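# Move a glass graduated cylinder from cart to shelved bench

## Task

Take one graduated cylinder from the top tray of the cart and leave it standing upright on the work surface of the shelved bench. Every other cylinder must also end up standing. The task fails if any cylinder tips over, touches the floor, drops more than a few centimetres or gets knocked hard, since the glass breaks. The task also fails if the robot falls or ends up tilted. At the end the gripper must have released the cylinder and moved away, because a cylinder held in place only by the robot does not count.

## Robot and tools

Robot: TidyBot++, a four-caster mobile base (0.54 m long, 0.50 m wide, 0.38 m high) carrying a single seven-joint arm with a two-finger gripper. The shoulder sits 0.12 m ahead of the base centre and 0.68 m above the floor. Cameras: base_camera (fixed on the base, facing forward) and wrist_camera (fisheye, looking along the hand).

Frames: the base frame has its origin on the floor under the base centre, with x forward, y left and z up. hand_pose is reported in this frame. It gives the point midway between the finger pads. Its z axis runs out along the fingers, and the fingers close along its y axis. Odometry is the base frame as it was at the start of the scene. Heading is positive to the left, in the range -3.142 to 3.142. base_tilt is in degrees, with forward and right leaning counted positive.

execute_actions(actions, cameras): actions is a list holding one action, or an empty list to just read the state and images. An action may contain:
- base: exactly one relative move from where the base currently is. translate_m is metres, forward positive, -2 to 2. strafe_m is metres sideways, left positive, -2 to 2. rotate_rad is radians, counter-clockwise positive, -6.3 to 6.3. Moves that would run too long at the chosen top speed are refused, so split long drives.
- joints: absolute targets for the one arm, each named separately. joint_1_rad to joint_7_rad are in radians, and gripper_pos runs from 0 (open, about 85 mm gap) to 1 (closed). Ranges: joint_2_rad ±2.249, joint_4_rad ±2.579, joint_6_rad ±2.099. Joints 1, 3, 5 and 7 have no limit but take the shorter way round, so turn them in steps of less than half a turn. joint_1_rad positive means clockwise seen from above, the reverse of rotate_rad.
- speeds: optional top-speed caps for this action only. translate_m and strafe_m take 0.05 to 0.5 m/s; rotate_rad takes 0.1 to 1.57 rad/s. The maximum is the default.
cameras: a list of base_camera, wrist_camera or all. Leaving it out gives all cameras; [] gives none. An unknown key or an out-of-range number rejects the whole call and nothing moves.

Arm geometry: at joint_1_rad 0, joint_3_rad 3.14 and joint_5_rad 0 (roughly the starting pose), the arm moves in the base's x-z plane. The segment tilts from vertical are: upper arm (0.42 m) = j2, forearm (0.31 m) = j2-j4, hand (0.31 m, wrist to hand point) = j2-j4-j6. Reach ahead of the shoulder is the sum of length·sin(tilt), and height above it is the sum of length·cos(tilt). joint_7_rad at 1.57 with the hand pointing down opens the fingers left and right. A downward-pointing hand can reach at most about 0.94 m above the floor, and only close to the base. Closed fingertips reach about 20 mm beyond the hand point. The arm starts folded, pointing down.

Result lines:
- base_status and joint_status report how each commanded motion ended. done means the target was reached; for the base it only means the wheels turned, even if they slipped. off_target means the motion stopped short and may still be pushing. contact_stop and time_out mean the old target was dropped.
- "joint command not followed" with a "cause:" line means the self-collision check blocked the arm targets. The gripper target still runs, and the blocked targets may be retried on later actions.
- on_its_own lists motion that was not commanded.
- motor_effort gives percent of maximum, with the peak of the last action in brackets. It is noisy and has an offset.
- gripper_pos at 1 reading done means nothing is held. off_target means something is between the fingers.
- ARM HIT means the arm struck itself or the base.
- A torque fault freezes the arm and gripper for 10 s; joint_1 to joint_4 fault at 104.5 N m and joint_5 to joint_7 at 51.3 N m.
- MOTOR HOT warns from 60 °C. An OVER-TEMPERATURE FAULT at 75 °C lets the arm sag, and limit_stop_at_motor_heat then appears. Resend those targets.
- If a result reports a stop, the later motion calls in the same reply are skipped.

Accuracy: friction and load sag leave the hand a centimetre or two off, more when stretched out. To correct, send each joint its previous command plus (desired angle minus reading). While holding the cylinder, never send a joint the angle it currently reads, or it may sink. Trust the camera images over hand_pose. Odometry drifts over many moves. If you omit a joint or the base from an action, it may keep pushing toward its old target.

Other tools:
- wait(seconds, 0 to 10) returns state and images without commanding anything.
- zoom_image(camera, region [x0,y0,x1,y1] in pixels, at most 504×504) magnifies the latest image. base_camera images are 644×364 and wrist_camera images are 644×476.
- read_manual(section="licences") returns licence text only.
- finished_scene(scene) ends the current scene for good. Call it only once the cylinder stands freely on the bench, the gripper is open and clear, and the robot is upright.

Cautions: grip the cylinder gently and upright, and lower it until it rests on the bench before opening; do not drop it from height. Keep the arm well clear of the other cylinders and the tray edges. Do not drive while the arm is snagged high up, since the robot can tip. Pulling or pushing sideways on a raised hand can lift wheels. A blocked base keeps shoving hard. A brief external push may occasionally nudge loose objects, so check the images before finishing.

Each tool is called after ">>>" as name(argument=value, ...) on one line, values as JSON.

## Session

>>> execute_actions(actions=[])

Scene clock: 0.00 s.
base_odometry: x=+0.000 y=+0.000 heading=+0.000 (m, m, rad; odometry frame)
base_tilt: forward=-0.4 right=-0.1 (deg)
base_status: not commanded
joint_positions: joint_1_rad=-0.019 joint_2_rad=-0.321 joint_3_rad=+3.162 joint_4_rad=-2.537 joint_5_rad=-0.019 joint_6_rad=-0.874 joint_7_rad=+1.582 gripper_pos=+0.000
joint_status: not commanded
motor_effort: joint_1_rad=+0 joint_2_rad=-1 joint_3_rad=+0 joint_4_rad=+15 joint_5_rad=+0 joint_6_rad=+1 joint_7_rad=+0 (%)
hand_pose: x=+0.2536 y=+0.0066 z=+0.5812 quat_wxyz=(-0.011, +1.000, -0.001, +0.026) (m; base frame)
pictures: base_camera, wrist_camera
Images, in order (width x height): base_camera 644x364, wrist_camera 644x476.

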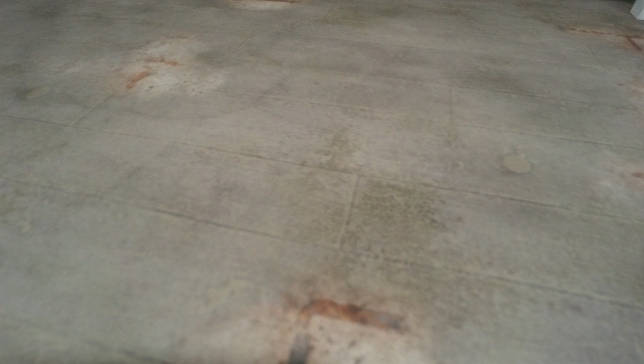

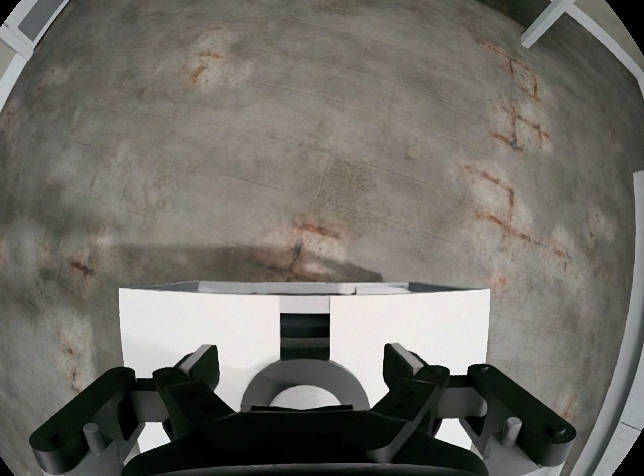

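>>> execute_actions(actions=[{"joints":{"joint_1_rad":0.01,"joint_2_rad":-0.2,"joint_3_rad":3.13,"joint_4_rad":-2.38,"joint_5_rad":0,"joint_6_rad":0.63,"joint_7_rad":1.57}}], cameras=["wrist_camera"])

>>> execute_actions(actions=[{"base":{"rotate_rad":2.1}}], cameras=["wrist_camera"])

>>> execute_actions(actions=[{"base":{"rotate_rad":2.1}}], cameras=["wrist_camera"])

Scene clock: 2.23 s.
base_odometry: x=+0.000 y=+0.000 heading=+0.000 (m, m, rad; odometry frame)
base_tilt: forward=-0.4 right=-0.1 (deg)
base_status: not commanded
joint_positions: joint_1_rad=-0.007 joint_2_rad=-0.210 joint_3_rad=+3.149 joint_4_rad=-2.389 joint_5_rad=-0.019 joint_6_rad=+0.629 joint_7_rad=+1.582 gripper_pos=+0.000
joint_status: all done
motor_effort: joint_1_rad=+0(0) joint_2_rad=-10(10) joint_3_rad=+0(1) joint_4_rad=+21(21) joint_5_rad=+0(0) joint_6_rad=+9(9) joint_7_rad=+0(2) (%)
hand_pose: x=+0.6005 y=-0.0023 z=+0.9201 quat_wxyz=(+0.002, +0.700, -0.006, +0.714) (m; base frame)
pictures: wrist_camera
Images, in order (width x height): wrist_camera 644x476.

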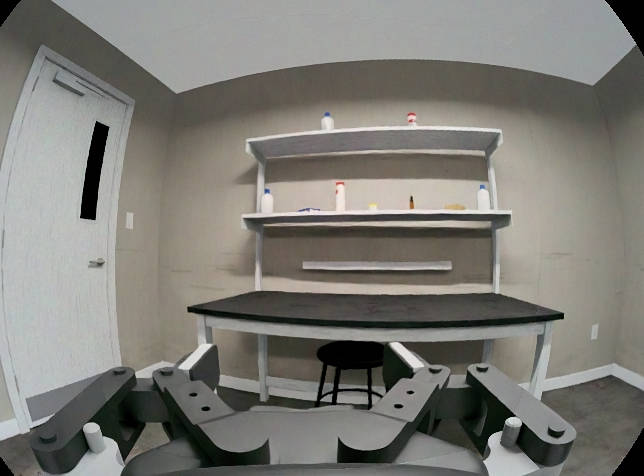

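Scene clock: 4.87 s.
base_odometry: x=+0.000 y=+0.000 heading=+2.099 (m, m, rad; odometry frame)
base_tilt: forward=-0.4 right=-0.1 (deg)
base_status: done
joint_positions: joint_1_rad=+0.000 joint_2_rad=-0.207 joint_3_rad=+3.141 joint_4_rad=-2.389 joint_5_rad=-0.019 joint_6_rad=+0.629 joint_7_rad=+1.582 gripper_pos=+0.000
joint_status: not commanded
motor_effort: joint_1_rad=+0(1) joint_2_rad=-10(11) joint_3_rad=-1(1) joint_4_rad=+21(21) joint_5_rad=+0(1) joint_6_rad=+10(10) joint_7_rad=-1(0) (%)
hand_pose: x=+0.6012 y=-0.0015 z=+0.9184 quat_wxyz=(+0.002, +0.701, -0.005, +0.713) (m; base frame)
pictures: wrist_camera
Images, in order (width x height): wrist_camera 644x476.

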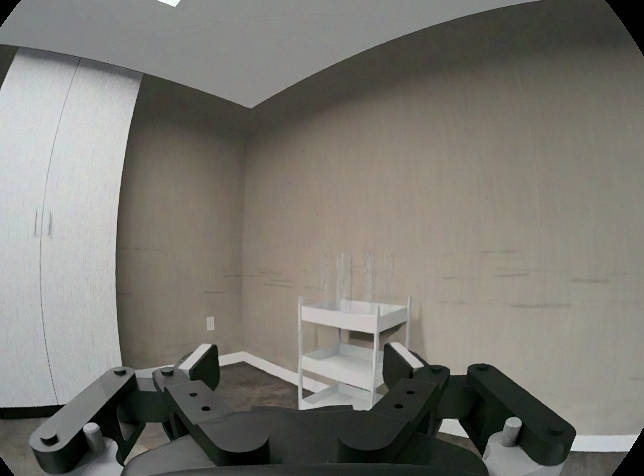

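Scene clock: 7.50 s.
base_odometry: x=+0.000 y=+0.000 heading=-2.084 (m, m, rad; odometry frame)
base_tilt: forward=-0.4 right=-0.1 (deg)
base_status: done
joint_positions: joint_1_rad=+0.002 joint_2_rad=-0.206 joint_3_rad=+3.139 joint_4_rad=-2.389 joint_5_rad=-0.018 joint_6_rad=+0.629 joint_7_rad=+1.582 gripper_pos=+0.000
joint_status: not commanded
motor_effort: joint_1_rad=+0(2) joint_2_rad=-10(11) joint_3_rad=+0(2) joint_4_rad=+21(21) joint_5_rad=+0(1) joint_6_rad=+10(9) joint_7_rad=-1(0) (%)
hand_pose: x=+0.6013 y=-0.0014 z=+0.9183 quat_wxyz=(+0.002, +0.701, -0.005, +0.713) (m; base frame)
pictures: wrist_camera
Images, in order (width x height): wrist_camera 644x476.

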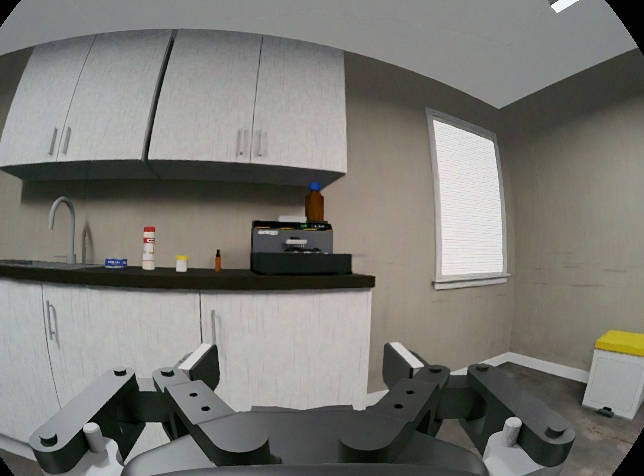

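>>> execute_actions(actions=[{"base":{"rotate_rad":-2.75}}], cameras=["wrist_camera"])

>>> execute_actions(actions=[{"base":{"strafe_m":0.9}}])

Scene clock: 11.07 s.
base_odometry: x=+0.000 y=+0.000 heading=+1.449 (m, m, rad; odometry frame)
base_tilt: forward=-0.4 right=-0.2 (deg)
base_status: done
joint_positions: joint_1_rad=+0.004 joint_2_rad=-0.206 joint_3_rad=+3.133 joint_4_rad=-2.389 joint_5_rad=-0.018 joint_6_rad=+0.629 joint_7_rad=+1.582 gripper_pos=+0.000
joint_status: not commanded
motor_effort: joint_1_rad=+0(2) joint_2_rad=-10(11) joint_3_rad=+0(2) joint_4_rad=+21(21) joint_5_rad=+0(1) joint_6_rad=+9(9) joint_7_rad=+0(1) (%)
hand_pose: x=+0.6012 y=+0.0005 z=+0.9182 quat_wxyz=(+0.002, +0.701, -0.003, +0.713) (m; base frame)
pictures: wrist_camera
Images, in order (width x height): wrist_camera 644x476.

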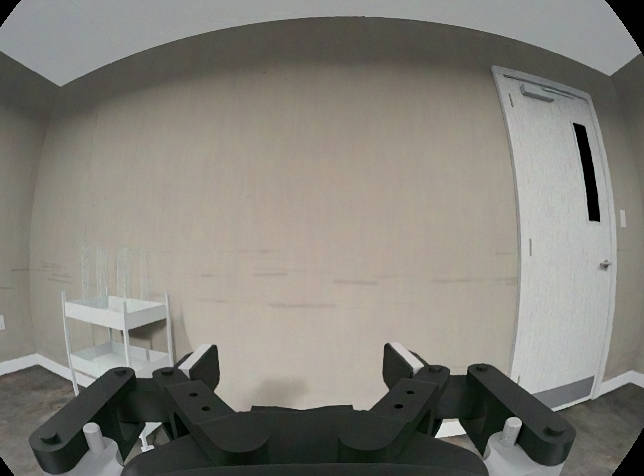

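Scene clock: 14.23 s.
base_odometry: x=-0.893 y=+0.110 heading=+1.449 (m, m, rad; odometry frame)
base_tilt: forward=-0.4 right=-0.2 (deg)
base_status: done
joint_positions: joint_1_rad=+0.005 joint_2_rad=-0.206 joint_3_rad=+3.133 joint_4_rad=-2.389 joint_5_rad=-0.018 joint_6_rad=+0.629 joint_7_rad=+1.582 gripper_pos=+0.000
joint_status: not commanded
motor_effort: joint_1_rad=-1(1) joint_2_rad=-10(10) joint_3_rad=-1(1) joint_4_rad=+21(21) joint_5_rad=+1(0) joint_6_rad=+9(9) joint_7_rad=+0(0) (%)
hand_pose: x=+0.6012 y=+0.0003 z=+0.9182 quat_wxyz=(+0.002, +0.701, -0.003, +0.713) (m; base frame)
pictures: base_camera, wrist_camera
Images, in order (width x height): base_camera 644x364, wrist_camera 644x476.

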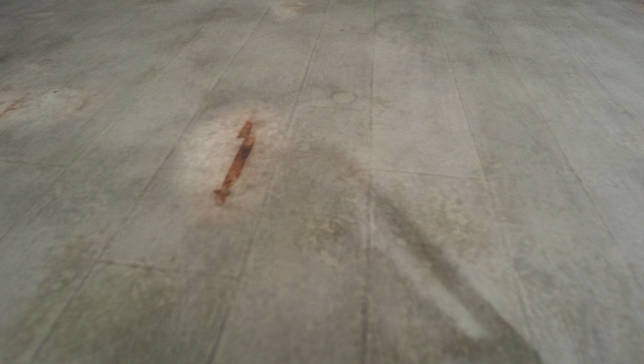

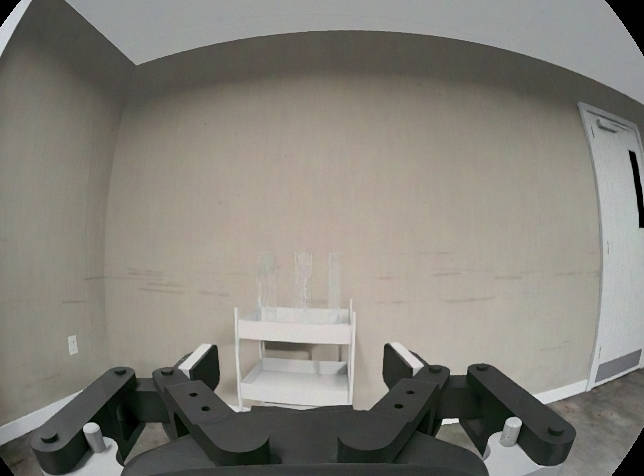

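>>> execute_actions(actions=[{"base":{"translate_m":0.7}}])

Scene clock: 17.13 s.
base_odometry: x=-0.809 y=+0.805 heading=+1.449 (m, m, rad; odometry frame)
base_tilt: forward=-0.4 right=-0.1 (deg)
base_status: done
joint_positions: joint_1_rad=+0.005 joint_2_rad=-0.202 joint_3_rad=+3.133 joint_4_rad=-2.389 joint_5_rad=-0.018 joint_6_rad=+0.629 joint_7_rad=+1.582 gripper_pos=+0.000
joint_status: not commanded
motor_effort: joint_1_rad=+0(1) joint_2_rad=-9(12) joint_3_rad=+1(1) joint_4_rad=+21(23) joint_5_rad=+0(1) joint_6_rad=+9(10) joint_7_rad=-1(0) (%)
hand_pose: x=+0.6023 y=+0.0003 z=+0.9162 quat_wxyz=(+0.002, +0.703, -0.003, +0.712) (m; base frame)
pictures: base_camera, wrist_camera
Images, in order (width x height): base_camera 644x364, wrist_camera 644x476.

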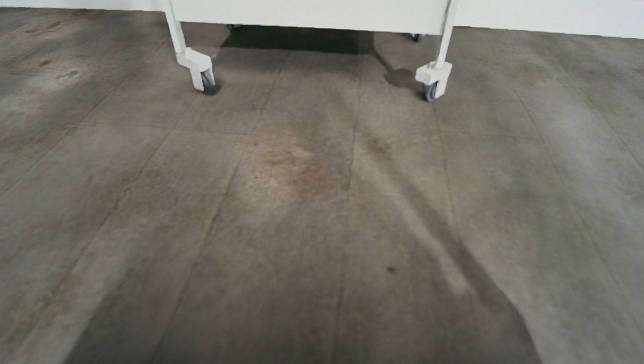

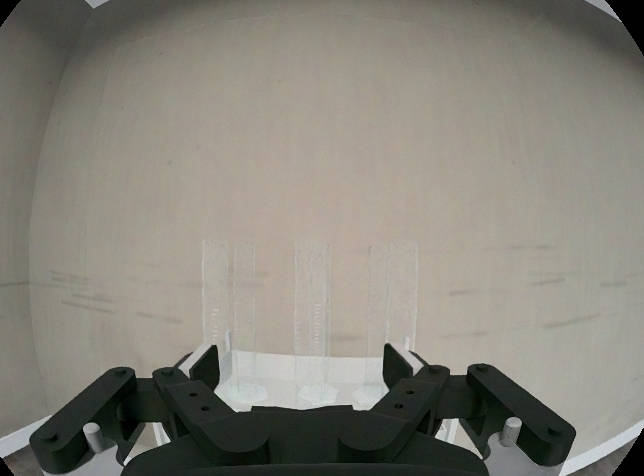

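>>> execute_actions(actions=[{"base":{"translate_m":0.17},"speeds":{"translate_m":0.15}}])

>>> zoom_image(camera="wrist_camera", region=[120,180,520,420])

Scene clock: 19.10 s.
base_odometry: x=-0.788 y=+0.974 heading=+1.449 (m, m, rad; odometry frame)
base_tilt: forward=-0.4 right=-0.1 (deg)
base_status: done
joint_positions: joint_1_rad=+0.005 joint_2_rad=-0.201 joint_3_rad=+3.133 joint_4_rad=-2.389 joint_5_rad=-0.018 joint_6_rad=+0.629 joint_7_rad=+1.582 gripper_pos=+0.000
joint_status: not commanded
motor_effort: joint_1_rad=+0(0) joint_2_rad=-10(12) joint_3_rad=+0(1) joint_4_rad=+21(22) joint_5_rad=+1(0) joint_6_rad=+9(10) joint_7_rad=+0(0) (%)
hand_pose: x=+0.6026 y=+0.0003 z=+0.9155 quat_wxyz=(+0.002, +0.703, -0.003, +0.711) (m; base frame)
pictures: base_camera, wrist_camera
Images, in order (width x height): base_camera 644x364, wrist_camera 644x476.

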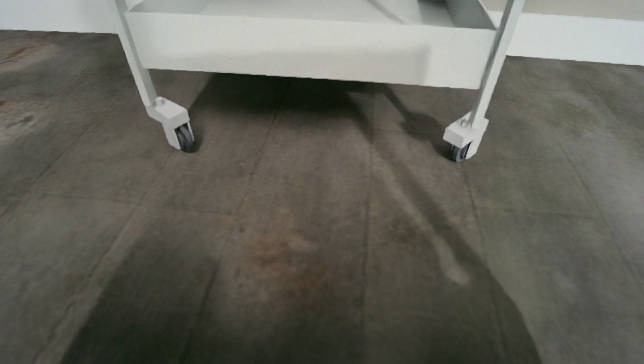

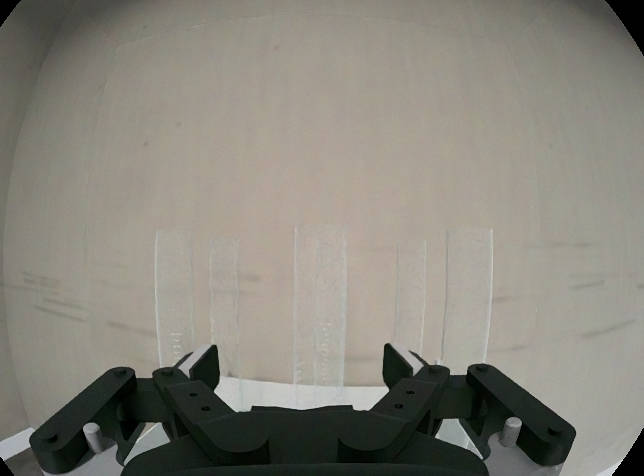

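Region (120, 180, 520, 420) of wrist_camera's 644x476 image, scaled by 1.260; it fills the top 302 rows of this view, and the rest is white.

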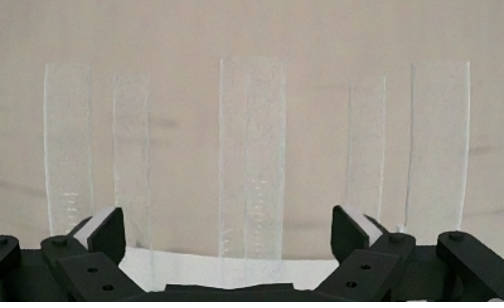

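>>> execute_actions(actions=[{"base":{"strafe_m":-0.018},"speeds":{"strafe_m":0.05}}], cameras=[])

>>> execute_actions(actions=[{"base":{"translate_m":0.085},"speeds":{"translate_m":0.07}}], cameras=["wrist_camera"])

Scene clock: 20.10 s.
base_odometry: x=-0.770 y=+0.972 heading=+1.450 (m, m, rad; odometry frame)
base_tilt: forward=-0.4 right=-0.1 (deg)
base_status: done
joint_positions: joint_1_rad=+0.005 joint_2_rad=-0.201 joint_3_rad=+3.133 joint_4_rad=-2.389 joint_5_rad=-0.018 joint_6_rad=+0.629 joint_7_rad=+1.582 gripper_pos=+0.000
joint_status: not commanded
motor_effort: joint_1_rad=-1(1) joint_2_rad=-10(11) joint_3_rad=+0(0) joint_4_rad=+21(21) joint_5_rad=+0(1) joint_6_rad=+9(9) joint_7_rad=+0(0) (%)
hand_pose: x=+0.6026 y=+0.0004 z=+0.9155 quat_wxyz=(+0.002, +0.703, -0.003, +0.711) (m; base frame)
pictures: none
No camera images: the call's "cameras" was empty. Leave "cameras" out to get every camera's image.

Scene clock: 21.80 s.
base_odometry: x=-0.760 y=+1.057 heading=+1.449 (m, m, rad; odometry frame)
base_tilt: forward=-0.4 right=-0.1 (deg)
base_status: done
joint_positions: joint_1_rad=+0.005 joint_2_rad=-0.201 joint_3_rad=+3.133 joint_4_rad=-2.389 joint_5_rad=-0.018 joint_6_rad=+0.629 joint_7_rad=+1.582 gripper_pos=+0.000
joint_status: not commanded
motor_effort: joint_1_rad=+0(1) joint_2_rad=-10(12) joint_3_rad=+1(1) joint_4_rad=+21(23) joint_5_rad=+0(0) joint_6_rad=+8(10) joint_7_rad=+0(0) (%)
hand_pose: x=+0.6026 y=+0.0004 z=+0.9156 quat_wxyz=(+0.002, +0.703, -0.003, +0.711) (m; base frame)
pictures: wrist_camera
Images, in order (width x height): wrist_camera 644x476.

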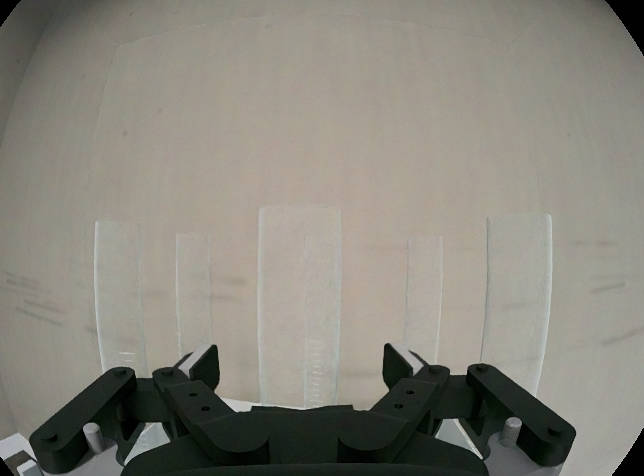

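>>> execute_actions(actions=[{"base":{"translate_m":0.047},"speeds":{"translate_m":0.05}}], cameras=["wrist_camera"])

Scene clock: 23.30 s.
base_odometry: x=-0.754 y=+1.104 heading=+1.449 (m, m, rad; odometry frame)
base_tilt: forward=-0.4 right=-0.1 (deg)
base_status: done
joint_positions: joint_1_rad=+0.005 joint_2_rad=-0.201 joint_3_rad=+3.133 joint_4_rad=-2.389 joint_5_rad=-0.018 joint_6_rad=+0.629 joint_7_rad=+1.582 gripper_pos=+0.000
joint_status: not commanded
motor_effort: joint_1_rad=+0(1) joint_2_rad=-10(12) joint_3_rad=+1(1) joint_4_rad=+21(22) joint_5_rad=+0(1) joint_6_rad=+9(10) joint_7_rad=+0(0) (%)
hand_pose: x=+0.6025 y=+0.0004 z=+0.9156 quat_wxyz=(+0.002, +0.703, -0.003, +0.711) (m; base frame)
pictures: wrist_camera
Images, in order (width x height): wrist_camera 644x476.

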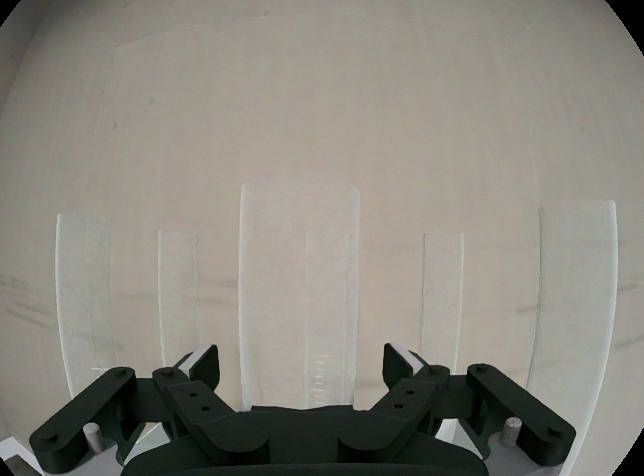

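>>> execute_actions(actions=[{"joints":{"gripper_pos":1}}], cameras=["wrist_camera"])

>>> execute_actions(actions=[{"joints":{"joint_2_rad":-0.25,"joint_4_rad":-2.17,"joint_6_rad":0.37}}], cameras=[])

>>> execute_actions(actions=[{"joints":{"joint_2_rad":-0.3,"joint_4_rad":-1.95,"joint_6_rad":0.10}}], cameras=["wrist_camera"])

Scene clock: 24.57 s.
base_odometry: x=-0.754 y=+1.103 heading=+1.449 (m, m, rad; odometry frame)
base_tilt: forward=-0.4 right=-0.2 (deg)
base_status: not commanded
joint_positions: joint_1_rad=+0.005 joint_2_rad=-0.200 joint_3_rad=+3.133 joint_4_rad=-2.389 joint_5_rad=-0.018 joint_6_rad=+0.629 joint_7_rad=+1.582 gripper_pos=+0.561
joint_status: gripper_pos off_target (ended at +0.561, target +1.000)
motor_effort: joint_1_rad=-1(0) joint_2_rad=-10(12) joint_3_rad=+0(0) joint_4_rad=+21(24) joint_5_rad=+0(0) joint_6_rad=+9(12) joint_7_rad=+0(0) (%)
hand_pose: x=+0.6027 y=+0.0004 z=+0.9152 quat_wxyz=(+0.002, +0.703, -0.003, +0.711) (m; base frame)
pictures: wrist_camera
Images, in order (width x height): wrist_camera 644x476.

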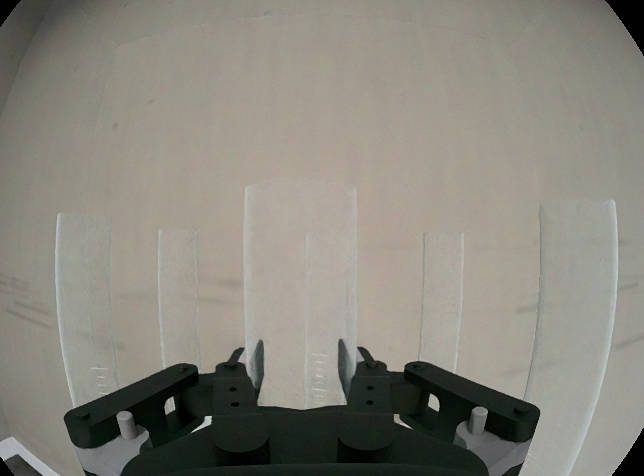

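Scene clock: 25.77 s.
base_odometry: x=-0.754 y=+1.103 heading=+1.449 (m, m, rad; odometry frame)
base_tilt: forward=-0.4 right=-0.2 (deg)
base_status: not commanded
joint_positions: joint_1_rad=+0.005 joint_2_rad=-0.232 joint_3_rad=+3.133 joint_4_rad=-2.195 joint_5_rad=-0.018 joint_6_rad=+0.383 joint_7_rad=+1.582 gripper_pos=+0.561
joint_status: all done
motor_effort: joint_1_rad=+0(0) joint_2_rad=-13(13) joint_3_rad=-1(0) joint_4_rad=+25(26) joint_5_rad=+0(0) joint_6_rad=+11(12) joint_7_rad=+0(0) (%)
hand_pose: x=+0.6240 y=+0.0018 z=+0.9681 quat_wxyz=(+0.000, +0.710, -0.002, +0.704) (m; base frame)
pictures: none
No camera images: the call's "cameras" was empty. Leave "cameras" out to get every camera's image.

Scene clock: 27.00 s.
base_odometry: x=-0.754 y=+1.103 heading=+1.449 (m, m, rad; odometry frame)
base_tilt: forward=-0.4 right=-0.1 (deg)
base_status: not commanded
joint_positions: joint_1_rad=+0.005 joint_2_rad=-0.284 joint_3_rad=+3.133 joint_4_rad=-1.975 joint_5_rad=-0.018 joint_6_rad=+0.113 joint_7_rad=+1.582 gripper_pos=+0.561
joint_status: all done
motor_effort: joint_1_rad=+0(0) joint_2_rad=-12(14) joint_3_rad=+1(0) joint_4_rad=+27(26) joint_5_rad=+0(0) joint_6_rad=+11(11) joint_7_rad=+0(0) (%)
hand_pose: x=+0.6243 y=+0.0035 z=+1.0462 quat_wxyz=(-0.002, +0.709, -0.001, +0.705) (m; base frame)
pictures: wrist_camera
Images, in order (width x height): wrist_camera 644x476.

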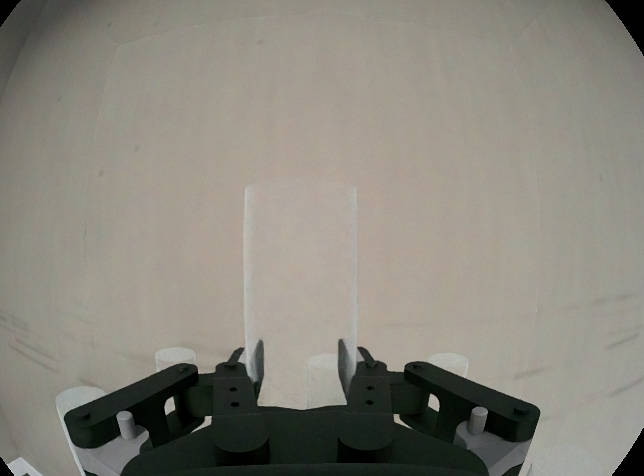

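Raise to the carry height (about 1.24), back off, turn.

>>> execute_actions(actions=[{"joints":{"joint_2_rad":-0.3,"joint_4_rad":-1.28,"joint_6_rad":-0.585}}], cameras=[])

>>> execute_actions(actions=[{"base":{"translate_m":-0.5},"speeds":{"translate_m":0.3}}], cameras=[])

>>> execute_actions(actions=[{"base":{"rotate_rad":-1.65},"speeds":{"rotate_rad":0.8}}])

Scene clock: 29.73 s.
base_odometry: x=-0.754 y=+1.103 heading=+1.449 (m, m, rad; odometry frame)
base_tilt: forward=-0.4 right=-0.1 (deg)
base_status: not commanded
joint_positions: joint_1_rad=+0.005 joint_2_rad=-0.286 joint_3_rad=+3.133 joint_4_rad=-1.308 joint_5_rad=-0.018 joint_6_rad=-0.572 joint_7_rad=+1.582 gripper_pos=+0.561
joint_status: all done
motor_effort: joint_1_rad=+0(0) joint_2_rad=-9(12) joint_3_rad=+0(1) joint_4_rad=+24(28) joint_5_rad=+0(0) joint_6_rad=+11(10) joint_7_rad=-1(0) (%)
hand_pose: x=+0.5796 y=+0.0074 z=+1.2424 quat_wxyz=(-0.005, +0.715, +0.004, +0.699) (m; base frame)
pictures: none
No camera images: the call's "cameras" was empty. Leave "cameras" out to get every camera's image.

Scene clock: 32.43 s.
base_odometry: x=-0.814 y=+0.607 heading=+1.449 (m, m, rad; odometry frame)
base_tilt: forward=-0.4 right=-0.1 (deg)
base_status: done
joint_positions: joint_1_rad=+0.005 joint_2_rad=-0.295 joint_3_rad=+3.133 joint_4_rad=-1.306 joint_5_rad=-0.016 joint_6_rad=-0.575 joint_7_rad=+1.582 gripper_pos=+0.561
joint_status: not commanded
motor_effort: joint_1_rad=-1(1) joint_2_rad=-9(14) joint_3_rad=+1(2) joint_4_rad=+24(26) joint_5_rad=+0(1) joint_6_rad=+11(12) joint_7_rad=+0(0) (%)
hand_pose: x=+0.5743 y=+0.0070 z=+1.2463 quat_wxyz=(-0.004, +0.713, +0.004, +0.702) (m; base frame)
pictures: none
No camera images: the call's "cameras" was empty. Leave "cameras" out to get every camera's image.

Scene clock: 35.30 s.
base_odometry: x=-0.814 y=+0.607 heading=-0.200 (m, m, rad; odometry frame)
base_tilt: forward=-0.4 right=-0.1 (deg)
base_status: done
joint_positions: joint_1_rad=+0.005 joint_2_rad=-0.295 joint_3_rad=+3.132 joint_4_rad=-1.306 joint_5_rad=-0.016 joint_6_rad=-0.575 joint_7_rad=+1.582 gripper_pos=+0.561
joint_status: not commanded
motor_effort: joint_1_rad=+0(1) joint_2_rad=-9(10) joint_3_rad=+0(3) joint_4_rad=+24(25) joint_5_rad=+0(1) joint_6_rad=+11(11) joint_7_rad=+0(0) (%)
hand_pose: x=+0.5743 y=+0.0073 z=+1.2463 quat_wxyz=(-0.004, +0.713, +0.004, +0.701) (m; base frame)
pictures: base_camera, wrist_camera
Images, in order (width x height): base_camera 644x364, wrist_camera 644x476.

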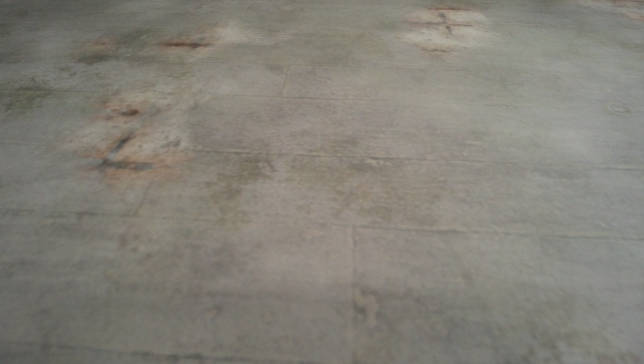

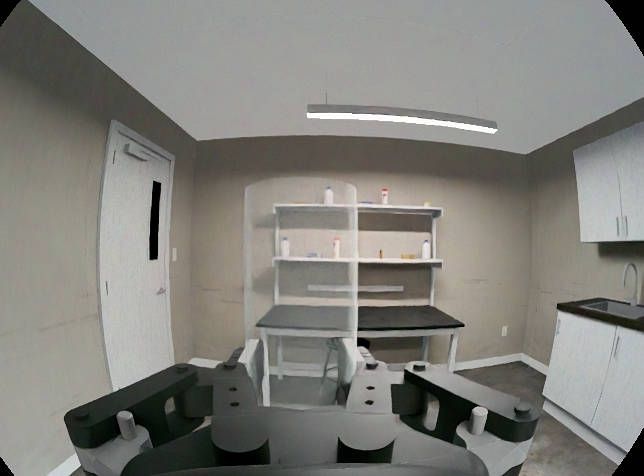

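>>> execute_actions(actions=[{"base":{"translate_m":1.5},"speeds":{"translate_m":0.4}}])

Scene clock: 40.27 s.
base_odometry: x=+0.656 y=+0.307 heading=-0.201 (m, m, rad; odometry frame)
base_tilt: forward=-0.4 right=-0.1 (deg)
base_status: done
joint_positions: joint_1_rad=+0.005 joint_2_rad=-0.289 joint_3_rad=+3.132 joint_4_rad=-1.305 joint_5_rad=-0.016 joint_6_rad=-0.577 joint_7_rad=+1.582 gripper_pos=+0.561
joint_status: not commanded
motor_effort: joint_1_rad=+0(0) joint_2_rad=-8(12) joint_3_rad=+0(1) joint_4_rad=+23(25) joint_5_rad=+0(1) joint_6_rad=+12(12) joint_7_rad=+0(1) (%)
hand_pose: x=+0.5772 y=+0.0073 z=+1.2440 quat_wxyz=(-0.004, +0.715, +0.004, +0.699) (m; base frame)
pictures: base_camera, wrist_camera
Images, in order (width x height): base_camera 644x364, wrist_camera 644x476.

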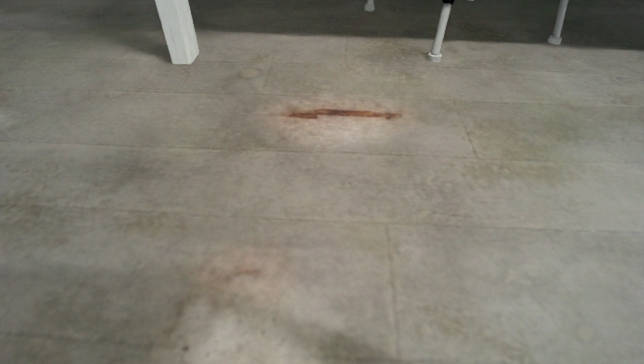

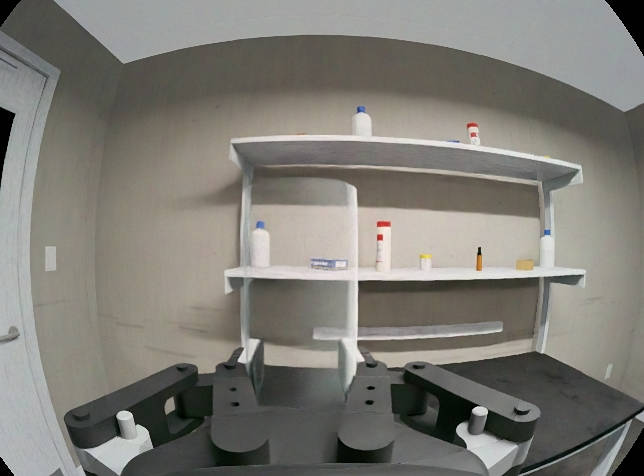

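>>> execute_actions(actions=[{"base":{"translate_m":0.43},"speeds":{"translate_m":0.2}}])

>>> execute_actions(actions=[{"joints":{"joint_4_rad":-1.56,"joint_6_rad":-0.28}}], cameras=[])

Scene clock: 43.40 s.
base_odometry: x=+1.077 y=+0.221 heading=-0.202 (m, m, rad; odometry frame)
base_tilt: forward=-0.4 right=-0.1 (deg)
base_status: done
joint_positions: joint_1_rad=+0.005 joint_2_rad=-0.289 joint_3_rad=+3.132 joint_4_rad=-1.304 joint_5_rad=-0.016 joint_6_rad=-0.577 joint_7_rad=+1.582 gripper_pos=+0.561
joint_status: not commanded
motor_effort: joint_1_rad=+0(1) joint_2_rad=-8(12) joint_3_rad=+0(1) joint_4_rad=+24(25) joint_5_rad=+0(0) joint_6_rad=+11(11) joint_7_rad=+0(0) (%)
hand_pose: x=+0.5770 y=+0.0073 z=+1.2443 quat_wxyz=(-0.004, +0.715, +0.004, +0.700) (m; base frame)
pictures: base_camera, wrist_camera
Images, in order (width x height): base_camera 644x364, wrist_camera 644x476.

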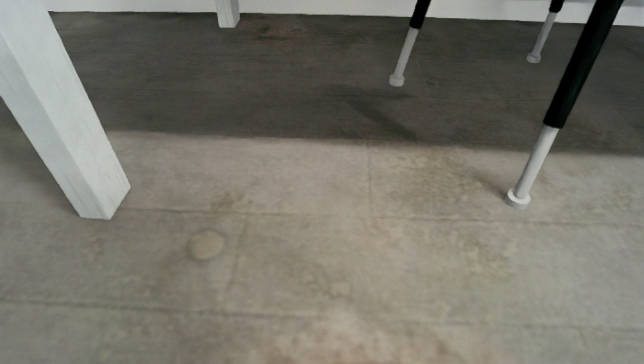

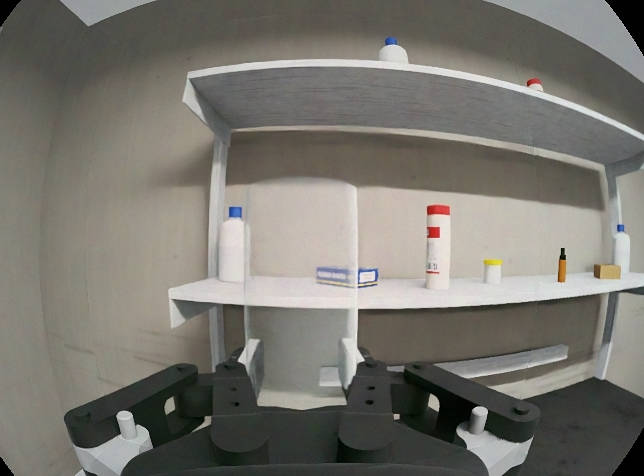

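Scene clock: 44.77 s.
base_odometry: x=+1.077 y=+0.221 heading=-0.202 (m, m, rad; odometry frame)
base_tilt: forward=-0.4 right=-0.2 (deg)
base_status: not commanded
joint_positions: joint_1_rad=+0.005 joint_2_rad=-0.290 joint_3_rad=+3.132 joint_4_rad=-1.559 joint_5_rad=-0.016 joint_6_rad=-0.317 joint_7_rad=+1.582 gripper_pos=+0.561
joint_status: all done
motor_effort: joint_1_rad=+0(0) joint_2_rad=-11(12) joint_3_rad=+0(0) joint_4_rad=+26(27) joint_5_rad=+0(0) joint_6_rad=+11(11) joint_7_rad=-1(0) (%)
hand_pose: x=+0.6101 y=+0.0061 z=+1.1736 quat_wxyz=(-0.004, +0.712, +0.003, +0.702) (m; base frame)
pictures: none
No camera images: the call's "cameras" was empty. Leave "cameras" out to get every camera's image.

>>> execute_actions(actions=[{"base":{"translate_m":0.04},"speeds":{"translate_m":0.05}}], cameras=[])

>>> execute_actions(actions=[{"joints":{"joint_4_rad":-1.63,"joint_6_rad":-0.22}}], cameras=["wrist_camera"])

Scene clock: 46.23 s.
base_odometry: x=+1.116 y=+0.213 heading=-0.203 (m, m, rad; odometry frame)
base_tilt: forward=-0.4 right=-0.1 (deg)
base_status: done
joint_positions: joint_1_rad=+0.005 joint_2_rad=-0.290 joint_3_rad=+3.132 joint_4_rad=-1.559 joint_5_rad=-0.016 joint_6_rad=-0.316 joint_7_rad=+1.582 gripper_pos=+0.561
joint_status: not commanded
motor_effort: joint_1_rad=+0(1) joint_2_rad=-11(14) joint_3_rad=+0(0) joint_4_rad=+26(27) joint_5_rad=+0(0) joint_6_rad=+11(11) joint_7_rad=+0(0) (%)
hand_pose: x=+0.6098 y=+0.0061 z=+1.1740 quat_wxyz=(-0.004, +0.712, +0.003, +0.702) (m; base frame)
pictures: none
No camera images: the call's "cameras" was empty. Leave "cameras" out to get every camera's image.

Scene clock: 47.07 s.
base_odometry: x=+1.116 y=+0.213 heading=-0.203 (m, m, rad; odometry frame)
base_tilt: forward=-0.4 right=-0.1 (deg)
base_status: not commanded
joint_positions: joint_1_rad=+0.005 joint_2_rad=-0.290 joint_3_rad=+3.132 joint_4_rad=-1.630 joint_5_rad=-0.016 joint_6_rad=-0.257 joint_7_rad=+1.582 gripper_pos=+0.561
joint_status: all done
motor_effort: joint_1_rad=+0(0) joint_2_rad=-11(12) joint_3_rad=+1(0) joint_4_rad=+26(27) joint_5_rad=+0(1) joint_6_rad=+11(11) joint_7_rad=+0(0) (%)
hand_pose: x=+0.6156 y=+0.0058 z=+1.1489 quat_wxyz=(-0.003, +0.716, +0.002, +0.698) (m; base frame)
pictures: wrist_camera
Images, in order (width x height): wrist_camera 644x476.

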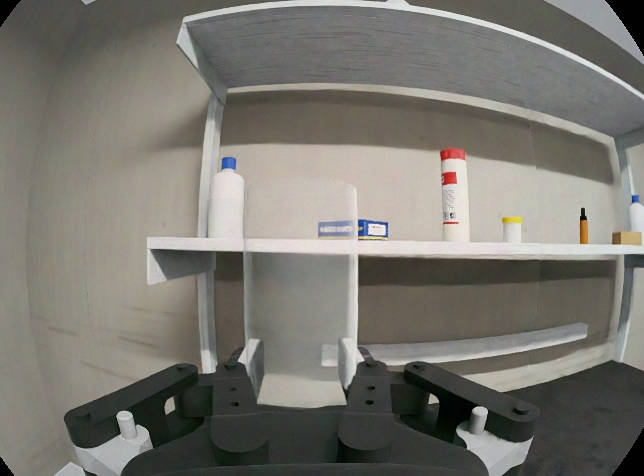

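>>> execute_actions(actions=[{"joints":{"joint_4_rad":-1.68,"joint_6_rad":-0.15}}], cameras=[])

Scene clock: 47.93 s.
base_odometry: x=+1.116 y=+0.213 heading=-0.203 (m, m, rad; odometry frame)
base_tilt: forward=-0.4 right=-0.1 (deg)
base_status: not commanded
joint_positions: joint_1_rad=+0.005 joint_2_rad=-0.290 joint_3_rad=+3.132 joint_4_rad=-1.678 joint_5_rad=-0.016 joint_6_rad=-0.185 joint_7_rad=+1.582 gripper_pos=+0.561
joint_status: all done
motor_effort: joint_1_rad=+0(0) joint_2_rad=-11(12) joint_3_rad=+0(0) joint_4_rad=+27(28) joint_5_rad=+0(0) joint_6_rad=+11(12) joint_7_rad=+0(0) (%)
hand_pose: x=+0.6188 y=+0.0054 z=+1.1416 quat_wxyz=(-0.003, +0.708, +0.002, +0.706) (m; base frame)
pictures: none
No camera images: the call's "cameras" was empty. Leave "cameras" out to get every camera's image.

>>> execute_actions(actions=[{"joints":{"joint_4_rad":-1.73,"joint_6_rad":-0.09}}], cameras=[])

Scene clock: 48.73 s.
base_odometry: x=+1.116 y=+0.213 heading=-0.203 (m, m, rad; odometry frame)
base_tilt: forward=-0.4 right=-0.1 (deg)
base_status: not commanded
joint_positions: joint_1_rad=+0.005 joint_2_rad=-0.290 joint_3_rad=+3.132 joint_4_rad=-1.728 joint_5_rad=-0.016 joint_6_rad=-0.126 joint_7_rad=+1.582 gripper_pos=+0.561
joint_status: all done
motor_effort: joint_1_rad=+0(1) joint_2_rad=-11(12) joint_3_rad=+1(0) joint_4_rad=+27(28) joint_5_rad=+0(0) joint_6_rad=+11(10) joint_7_rad=+0(0) (%)
hand_pose: x=+0.6213 y=+0.0051 z=+1.1286 quat_wxyz=(-0.003, +0.705, +0.001, +0.709) (m; base frame)
pictures: none
No camera images: the call's "cameras" was empty. Leave "cameras" out to get every camera's image.

>>> execute_actions(actions=[{"joints":{"joint_4_rad":-1.78,"joint_6_rad":-0.04}}])

Scene clock: 49.60 s.
base_odometry: x=+1.116 y=+0.213 heading=-0.203 (m, m, rad; odometry frame)
base_tilt: forward=-0.4 right=-0.1 (deg)
base_status: not commanded
joint_positions: joint_1_rad=+0.005 joint_2_rad=-0.290 joint_3_rad=+3.132 joint_4_rad=-1.779 joint_5_rad=-0.016 joint_6_rad=-0.077 joint_7_rad=+1.582 gripper_pos=+0.561
joint_status: all done
motor_effort: joint_1_rad=+0(0) joint_2_rad=-11(12) joint_3_rad=+0(0) joint_4_rad=+27(28) joint_5_rad=+0(0) joint_6_rad=+11(12) joint_7_rad=+0(0) (%)
hand_pose: x=+0.6230 y=+0.0048 z=+1.1126 quat_wxyz=(-0.003, +0.705, +0.001, +0.709) (m; base frame)
pictures: base_camera, wrist_camera
Images, in order (width x height): base_camera 644x364, wrist_camera 644x476.

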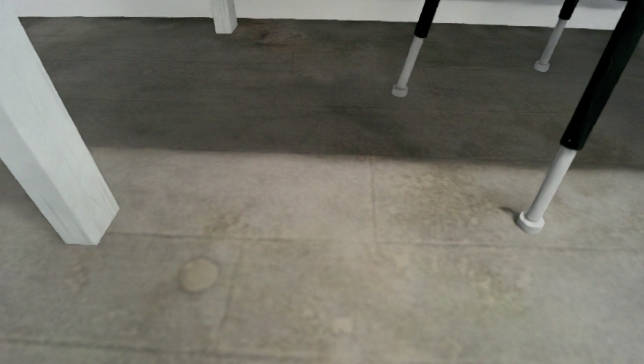

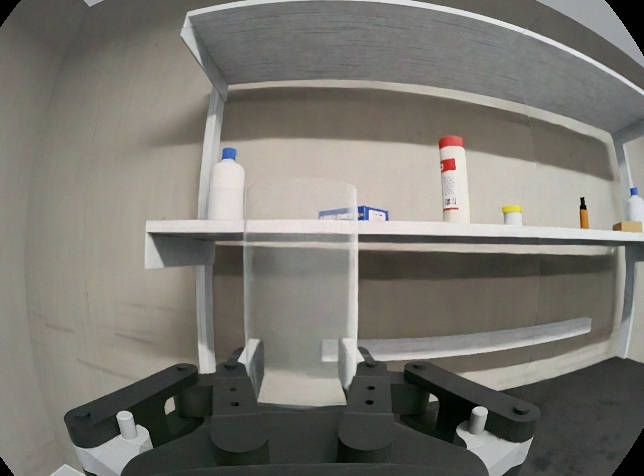

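>>> execute_actions(actions=[{"joints":{"joint_4_rad":-1.83,"joint_6_rad":0.01}}], cameras=[])

Scene clock: 50.47 s.
base_odometry: x=+1.116 y=+0.213 heading=-0.203 (m, m, rad; odometry frame)
base_tilt: forward=-0.4 right=-0.1 (deg)
base_status: not commanded
joint_positions: joint_1_rad=+0.005 joint_2_rad=-0.290 joint_3_rad=+3.132 joint_4_rad=-1.829 joint_5_rad=-0.016 joint_6_rad=-0.027 joint_7_rad=+1.582 gripper_pos=+0.561
joint_status: all done
motor_effort: joint_1_rad=+0(0) joint_2_rad=-11(12) joint_3_rad=+0(0) joint_4_rad=+27(28) joint_5_rad=+0(0) joint_6_rad=+11(13) joint_7_rad=-1(0) (%)
hand_pose: x=+0.6239 y=+0.0045 z=+1.0969 quat_wxyz=(-0.002, +0.705, +0.001, +0.709) (m; base frame)
pictures: none
No camera images: the call's "cameras" was empty. Leave "cameras" out to get every camera's image.

>>> execute_actions(actions=[{"joints":{"joint_4_rad":-1.88,"joint_6_rad":0.06}}], cameras=[])

Scene clock: 51.33 s.
base_odometry: x=+1.116 y=+0.213 heading=-0.203 (m, m, rad; odometry frame)
base_tilt: forward=-0.4 right=-0.1 (deg)
base_status: not commanded
joint_positions: joint_1_rad=+0.005 joint_2_rad=-0.290 joint_3_rad=+3.132 joint_4_rad=-1.879 joint_5_rad=-0.016 joint_6_rad=+0.023 joint_7_rad=+1.582 gripper_pos=+0.561
joint_status: all done
motor_effort: joint_1_rad=+0(0) joint_2_rad=-11(12) joint_3_rad=+0(1) joint_4_rad=+26(29) joint_5_rad=+0(0) joint_6_rad=+11(11) joint_7_rad=+0(0) (%)
hand_pose: x=+0.6240 y=+0.0043 z=+1.0812 quat_wxyz=(-0.002, +0.705, +0.000, +0.709) (m; base frame)
pictures: none
No camera images: the call's "cameras" was empty. Leave "cameras" out to get every camera's image.

>>> execute_actions(actions=[{"joints":{"joint_4_rad":-1.93,"joint_6_rad":0.11}}])

Scene clock: 52.20 s.
base_odometry: x=+1.116 y=+0.213 heading=-0.203 (m, m, rad; odometry frame)
base_tilt: forward=-0.4 right=-0.1 (deg)
base_status: not commanded
joint_positions: joint_1_rad=+0.005 joint_2_rad=-0.290 joint_3_rad=+3.132 joint_4_rad=-1.929 joint_5_rad=-0.016 joint_6_rad=+0.073 joint_7_rad=+1.582 gripper_pos=+0.561
joint_status: all done
motor_effort: joint_1_rad=+0(0) joint_2_rad=-11(12) joint_3_rad=+0(0) joint_4_rad=+27(29) joint_5_rad=+0(0) joint_6_rad=+11(11) joint_7_rad=+0(0) (%)
hand_pose: x=+0.6234 y=+0.0040 z=+1.0655 quat_wxyz=(-0.002, +0.705, +0.000, +0.709) (m; base frame)
pictures: base_camera, wrist_camera
Images, in order (width x height): base_camera 644x364, wrist_camera 644x476.

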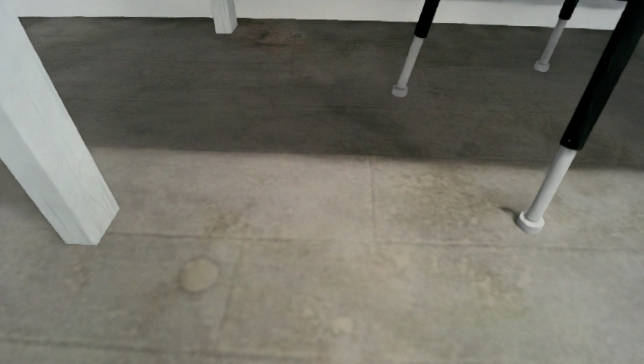

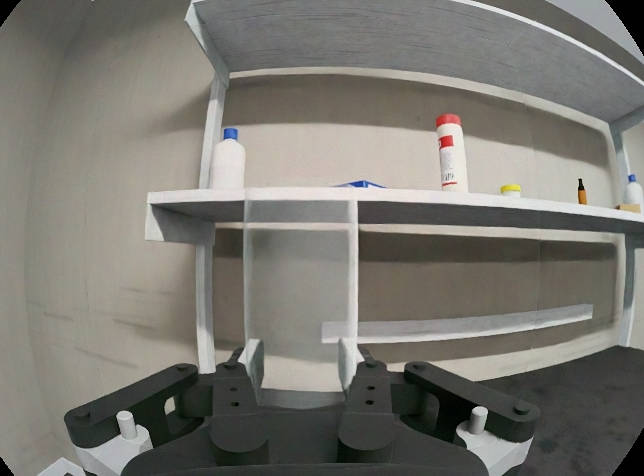

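>>> execute_actions(actions=[{"joints":{"joint_4_rad":-1.98,"joint_6_rad":0.16}}], cameras=[])

>>> execute_actions(actions=[{"joints":{"joint_4_rad":-2.03,"joint_6_rad":0.21}}], cameras=[])

Scene clock: 53.10 s.
base_odometry: x=+1.116 y=+0.213 heading=-0.203 (m, m, rad; odometry frame)
base_tilt: forward=-0.4 right=-0.1 (deg)
base_status: not commanded
joint_positions: joint_1_rad=+0.005 joint_2_rad=-0.290 joint_3_rad=+3.132 joint_4_rad=-1.979 joint_5_rad=-0.016 joint_6_rad=+0.123 joint_7_rad=+1.582 gripper_pos=+0.561
joint_status: all done
motor_effort: joint_1_rad=+0(1) joint_2_rad=-11(12) joint_3_rad=-1(0) joint_4_rad=+27(29) joint_5_rad=+0(0) joint_6_rad=+11(11) joint_7_rad=+0(1) (%)
hand_pose: x=+0.6219 y=+0.0037 z=+1.0498 quat_wxyz=(-0.001, +0.705, +0.000, +0.709) (m; base frame)
pictures: none
No camera images: the call's "cameras" was empty. Leave "cameras" out to get every camera's image.

Scene clock: 53.87 s.
base_odometry: x=+1.116 y=+0.213 heading=-0.203 (m, m, rad; odometry frame)
base_tilt: forward=-0.4 right=-0.2 (deg)
base_status: not commanded
joint_positions: joint_1_rad=+0.005 joint_2_rad=-0.290 joint_3_rad=+3.132 joint_4_rad=-2.029 joint_5_rad=-0.016 joint_6_rad=+0.173 joint_7_rad=+1.582 gripper_pos=+0.561
joint_status: all done
motor_effort: joint_1_rad=+0(0) joint_2_rad=-11(12) joint_3_rad=+0(0) joint_4_rad=+27(28) joint_5_rad=+0(0) joint_6_rad=+11(11) joint_7_rad=+0(0) (%)
hand_pose: x=+0.6197 y=+0.0034 z=+1.0342 quat_wxyz=(-0.001, +0.705, +0.000, +0.709) (m; base frame)
pictures: none
No camera images: the call's "cameras" was empty. Leave "cameras" out to get every camera's image.

>>> execute_actions(actions=[{"joints":{"joint_4_rad":-2.07,"joint_6_rad":0.25}}])

Scene clock: 54.73 s.
base_odometry: x=+1.116 y=+0.213 heading=-0.203 (m, m, rad; odometry frame)
base_tilt: forward=-0.4 right=-0.1 (deg)
base_status: not commanded
joint_positions: joint_1_rad=+0.005 joint_2_rad=-0.290 joint_3_rad=+3.132 joint_4_rad=-2.068 joint_5_rad=-0.016 joint_6_rad=+0.214 joint_7_rad=+1.582 gripper_pos=+0.561
joint_status: all done
motor_effort: joint_1_rad=+0(0) joint_2_rad=-11(12) joint_3_rad=+0(0) joint_4_rad=+26(27) joint_5_rad=+0(0) joint_6_rad=+11(11) joint_7_rad=+0(0) (%)
hand_pose: x=+0.6174 y=+0.0031 z=+1.0224 quat_wxyz=(-0.001, +0.705, +0.000, +0.709) (m; base frame)
pictures: base_camera, wrist_camera
Images, in order (width x height): base_camera 644x364, wrist_camera 644x476.

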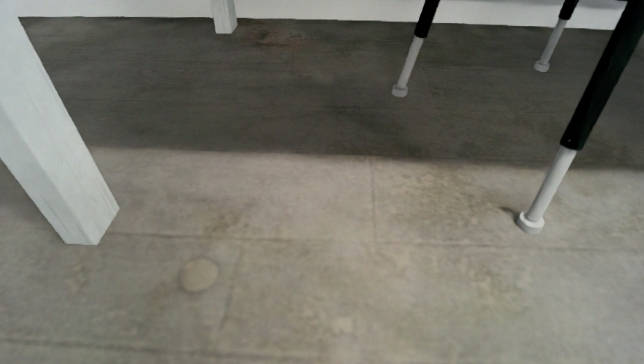

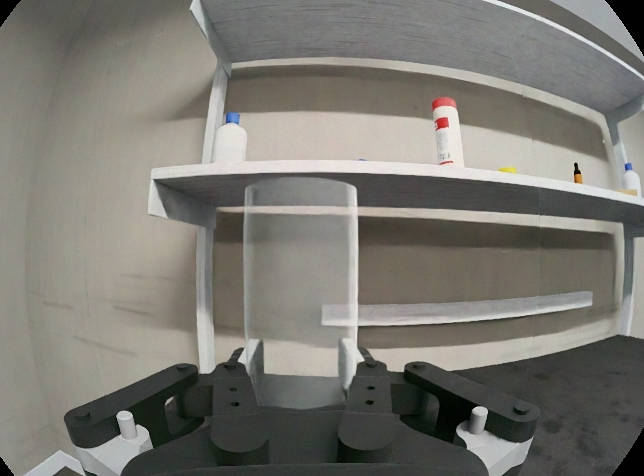

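>>> execute_actions(actions=[{"joints":{"joint_4_rad":-2.11,"joint_6_rad":0.29}}], cameras=[])

Scene clock: 56.27 s.
base_odometry: x=+1.116 y=+0.213 heading=-0.203 (m, m, rad; odometry frame)
base_tilt: forward=-0.4 right=-0.1 (deg)
base_status: not commanded
joint_positions: joint_1_rad=+0.005 joint_2_rad=-0.290 joint_3_rad=+3.132 joint_4_rad=-2.103 joint_5_rad=-0.016 joint_6_rad=+0.260 joint_7_rad=+1.582 gripper_pos=+0.561
joint_status: all done
motor_effort: joint_1_rad=+0(0) joint_2_rad=-10(11) joint_3_rad=+0(0) joint_4_rad=+25(27) joint_5_rad=+0(1) joint_6_rad=+10(11) joint_7_rad=+0(1) (%)
hand_pose: x=+0.6149 y=+0.0029 z=+1.0153 quat_wxyz=(-0.001, +0.701, -0.001, +0.713) (m; base frame)
pictures: none
No camera images: the call's "cameras" was empty. Leave "cameras" out to get every camera's image.

Efforts are dropping, so it's touching. One more small step to confirm.

>>> execute_actions(actions=[{"joints":{"joint_4_rad":-2.14,"joint_6_rad":0.30}}], cameras=[])

Scene clock: 57.00 s.
base_odometry: x=+1.116 y=+0.213 heading=-0.203 (m, m, rad; odometry frame)
base_tilt: forward=-0.4 right=-0.1 (deg)
base_status: not commanded
joint_positions: joint_1_rad=+0.005 joint_2_rad=-0.295 joint_3_rad=+3.132 joint_4_rad=-2.116 joint_5_rad=-0.016 joint_6_rad=+0.280 joint_7_rad=+1.582 gripper_pos=+0.561
joint_status: all done
motor_effort: joint_1_rad=+0(0) joint_2_rad=-9(11) joint_3_rad=+0(0) joint_4_rad=+23(27) joint_5_rad=+1(1) joint_6_rad=+9(11) joint_7_rad=+0(0) (%)
hand_pose: x=+0.6124 y=+0.0028 z=+1.0156 quat_wxyz=(+0.000, +0.697, -0.001, +0.717) (m; base frame)
pictures: none
No camera images: the call's "cameras" was empty. Leave "cameras" out to get every camera's image.

>>> execute_actions(actions=[{"joints":{"gripper_pos":0.45}}], cameras=["wrist_camera"])

>>> execute_actions(actions=[{"joints":{"gripper_pos":0}}], cameras=["wrist_camera"])

Scene clock: 58.00 s.
base_odometry: x=+1.116 y=+0.213 heading=-0.203 (m, m, rad; odometry frame)
base_tilt: forward=-0.4 right=-0.1 (deg)
base_status: not commanded
joint_positions: joint_1_rad=+0.005 joint_2_rad=-0.295 joint_3_rad=+3.132 joint_4_rad=-2.120 joint_5_rad=-0.016 joint_6_rad=+0.280 joint_7_rad=+1.582 gripper_pos=+0.450
joint_status: all done
motor_effort: joint_1_rad=+0(1) joint_2_rad=-9(9) joint_3_rad=+0(1) joint_4_rad=+24(24) joint_5_rad=+0(1) joint_6_rad=+9(9) joint_7_rad=+0(0) (%)
hand_pose: x=+0.6121 y=+0.0028 z=+1.0130 quat_wxyz=(+0.000, +0.698, -0.001, +0.716) (m; base frame)
pictures: wrist_camera
Images, in order (width x height): wrist_camera 644x476.

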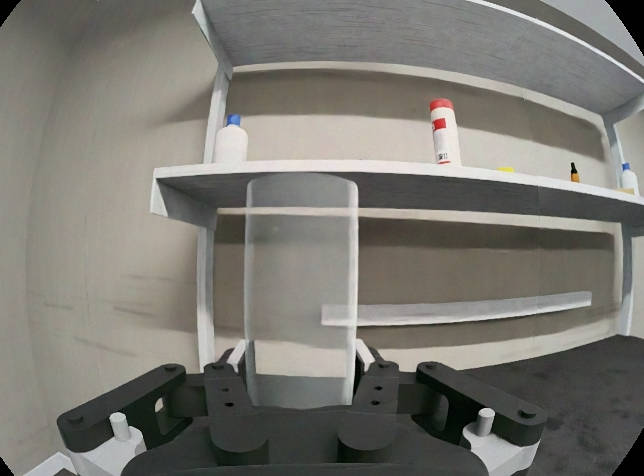

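Scene clock: 58.80 s.
base_odometry: x=+1.116 y=+0.213 heading=-0.203 (m, m, rad; odometry frame)
base_tilt: forward=-0.4 right=-0.1 (deg)
base_status: not commanded
joint_positions: joint_1_rad=+0.005 joint_2_rad=-0.295 joint_3_rad=+3.132 joint_4_rad=-2.120 joint_5_rad=-0.016 joint_6_rad=+0.280 joint_7_rad=+1.582 gripper_pos=+0.000
joint_status: all done
motor_effort: joint_1_rad=+0(0) joint_2_rad=-9(9) joint_3_rad=+0(0) joint_4_rad=+24(24) joint_5_rad=+0(0) joint_6_rad=+9(9) joint_7_rad=+0(0) (%)
hand_pose: x=+0.6121 y=+0.0028 z=+1.0130 quat_wxyz=(+0.000, +0.698, -0.001, +0.716) (m; base frame)
pictures: wrist_camera
Images, in order (width x height): wrist_camera 644x476.

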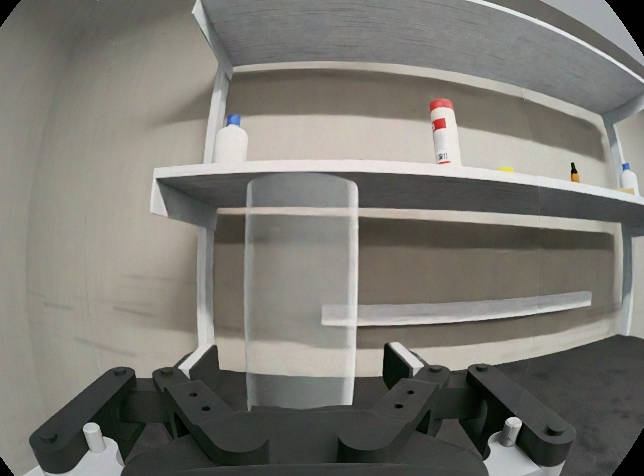

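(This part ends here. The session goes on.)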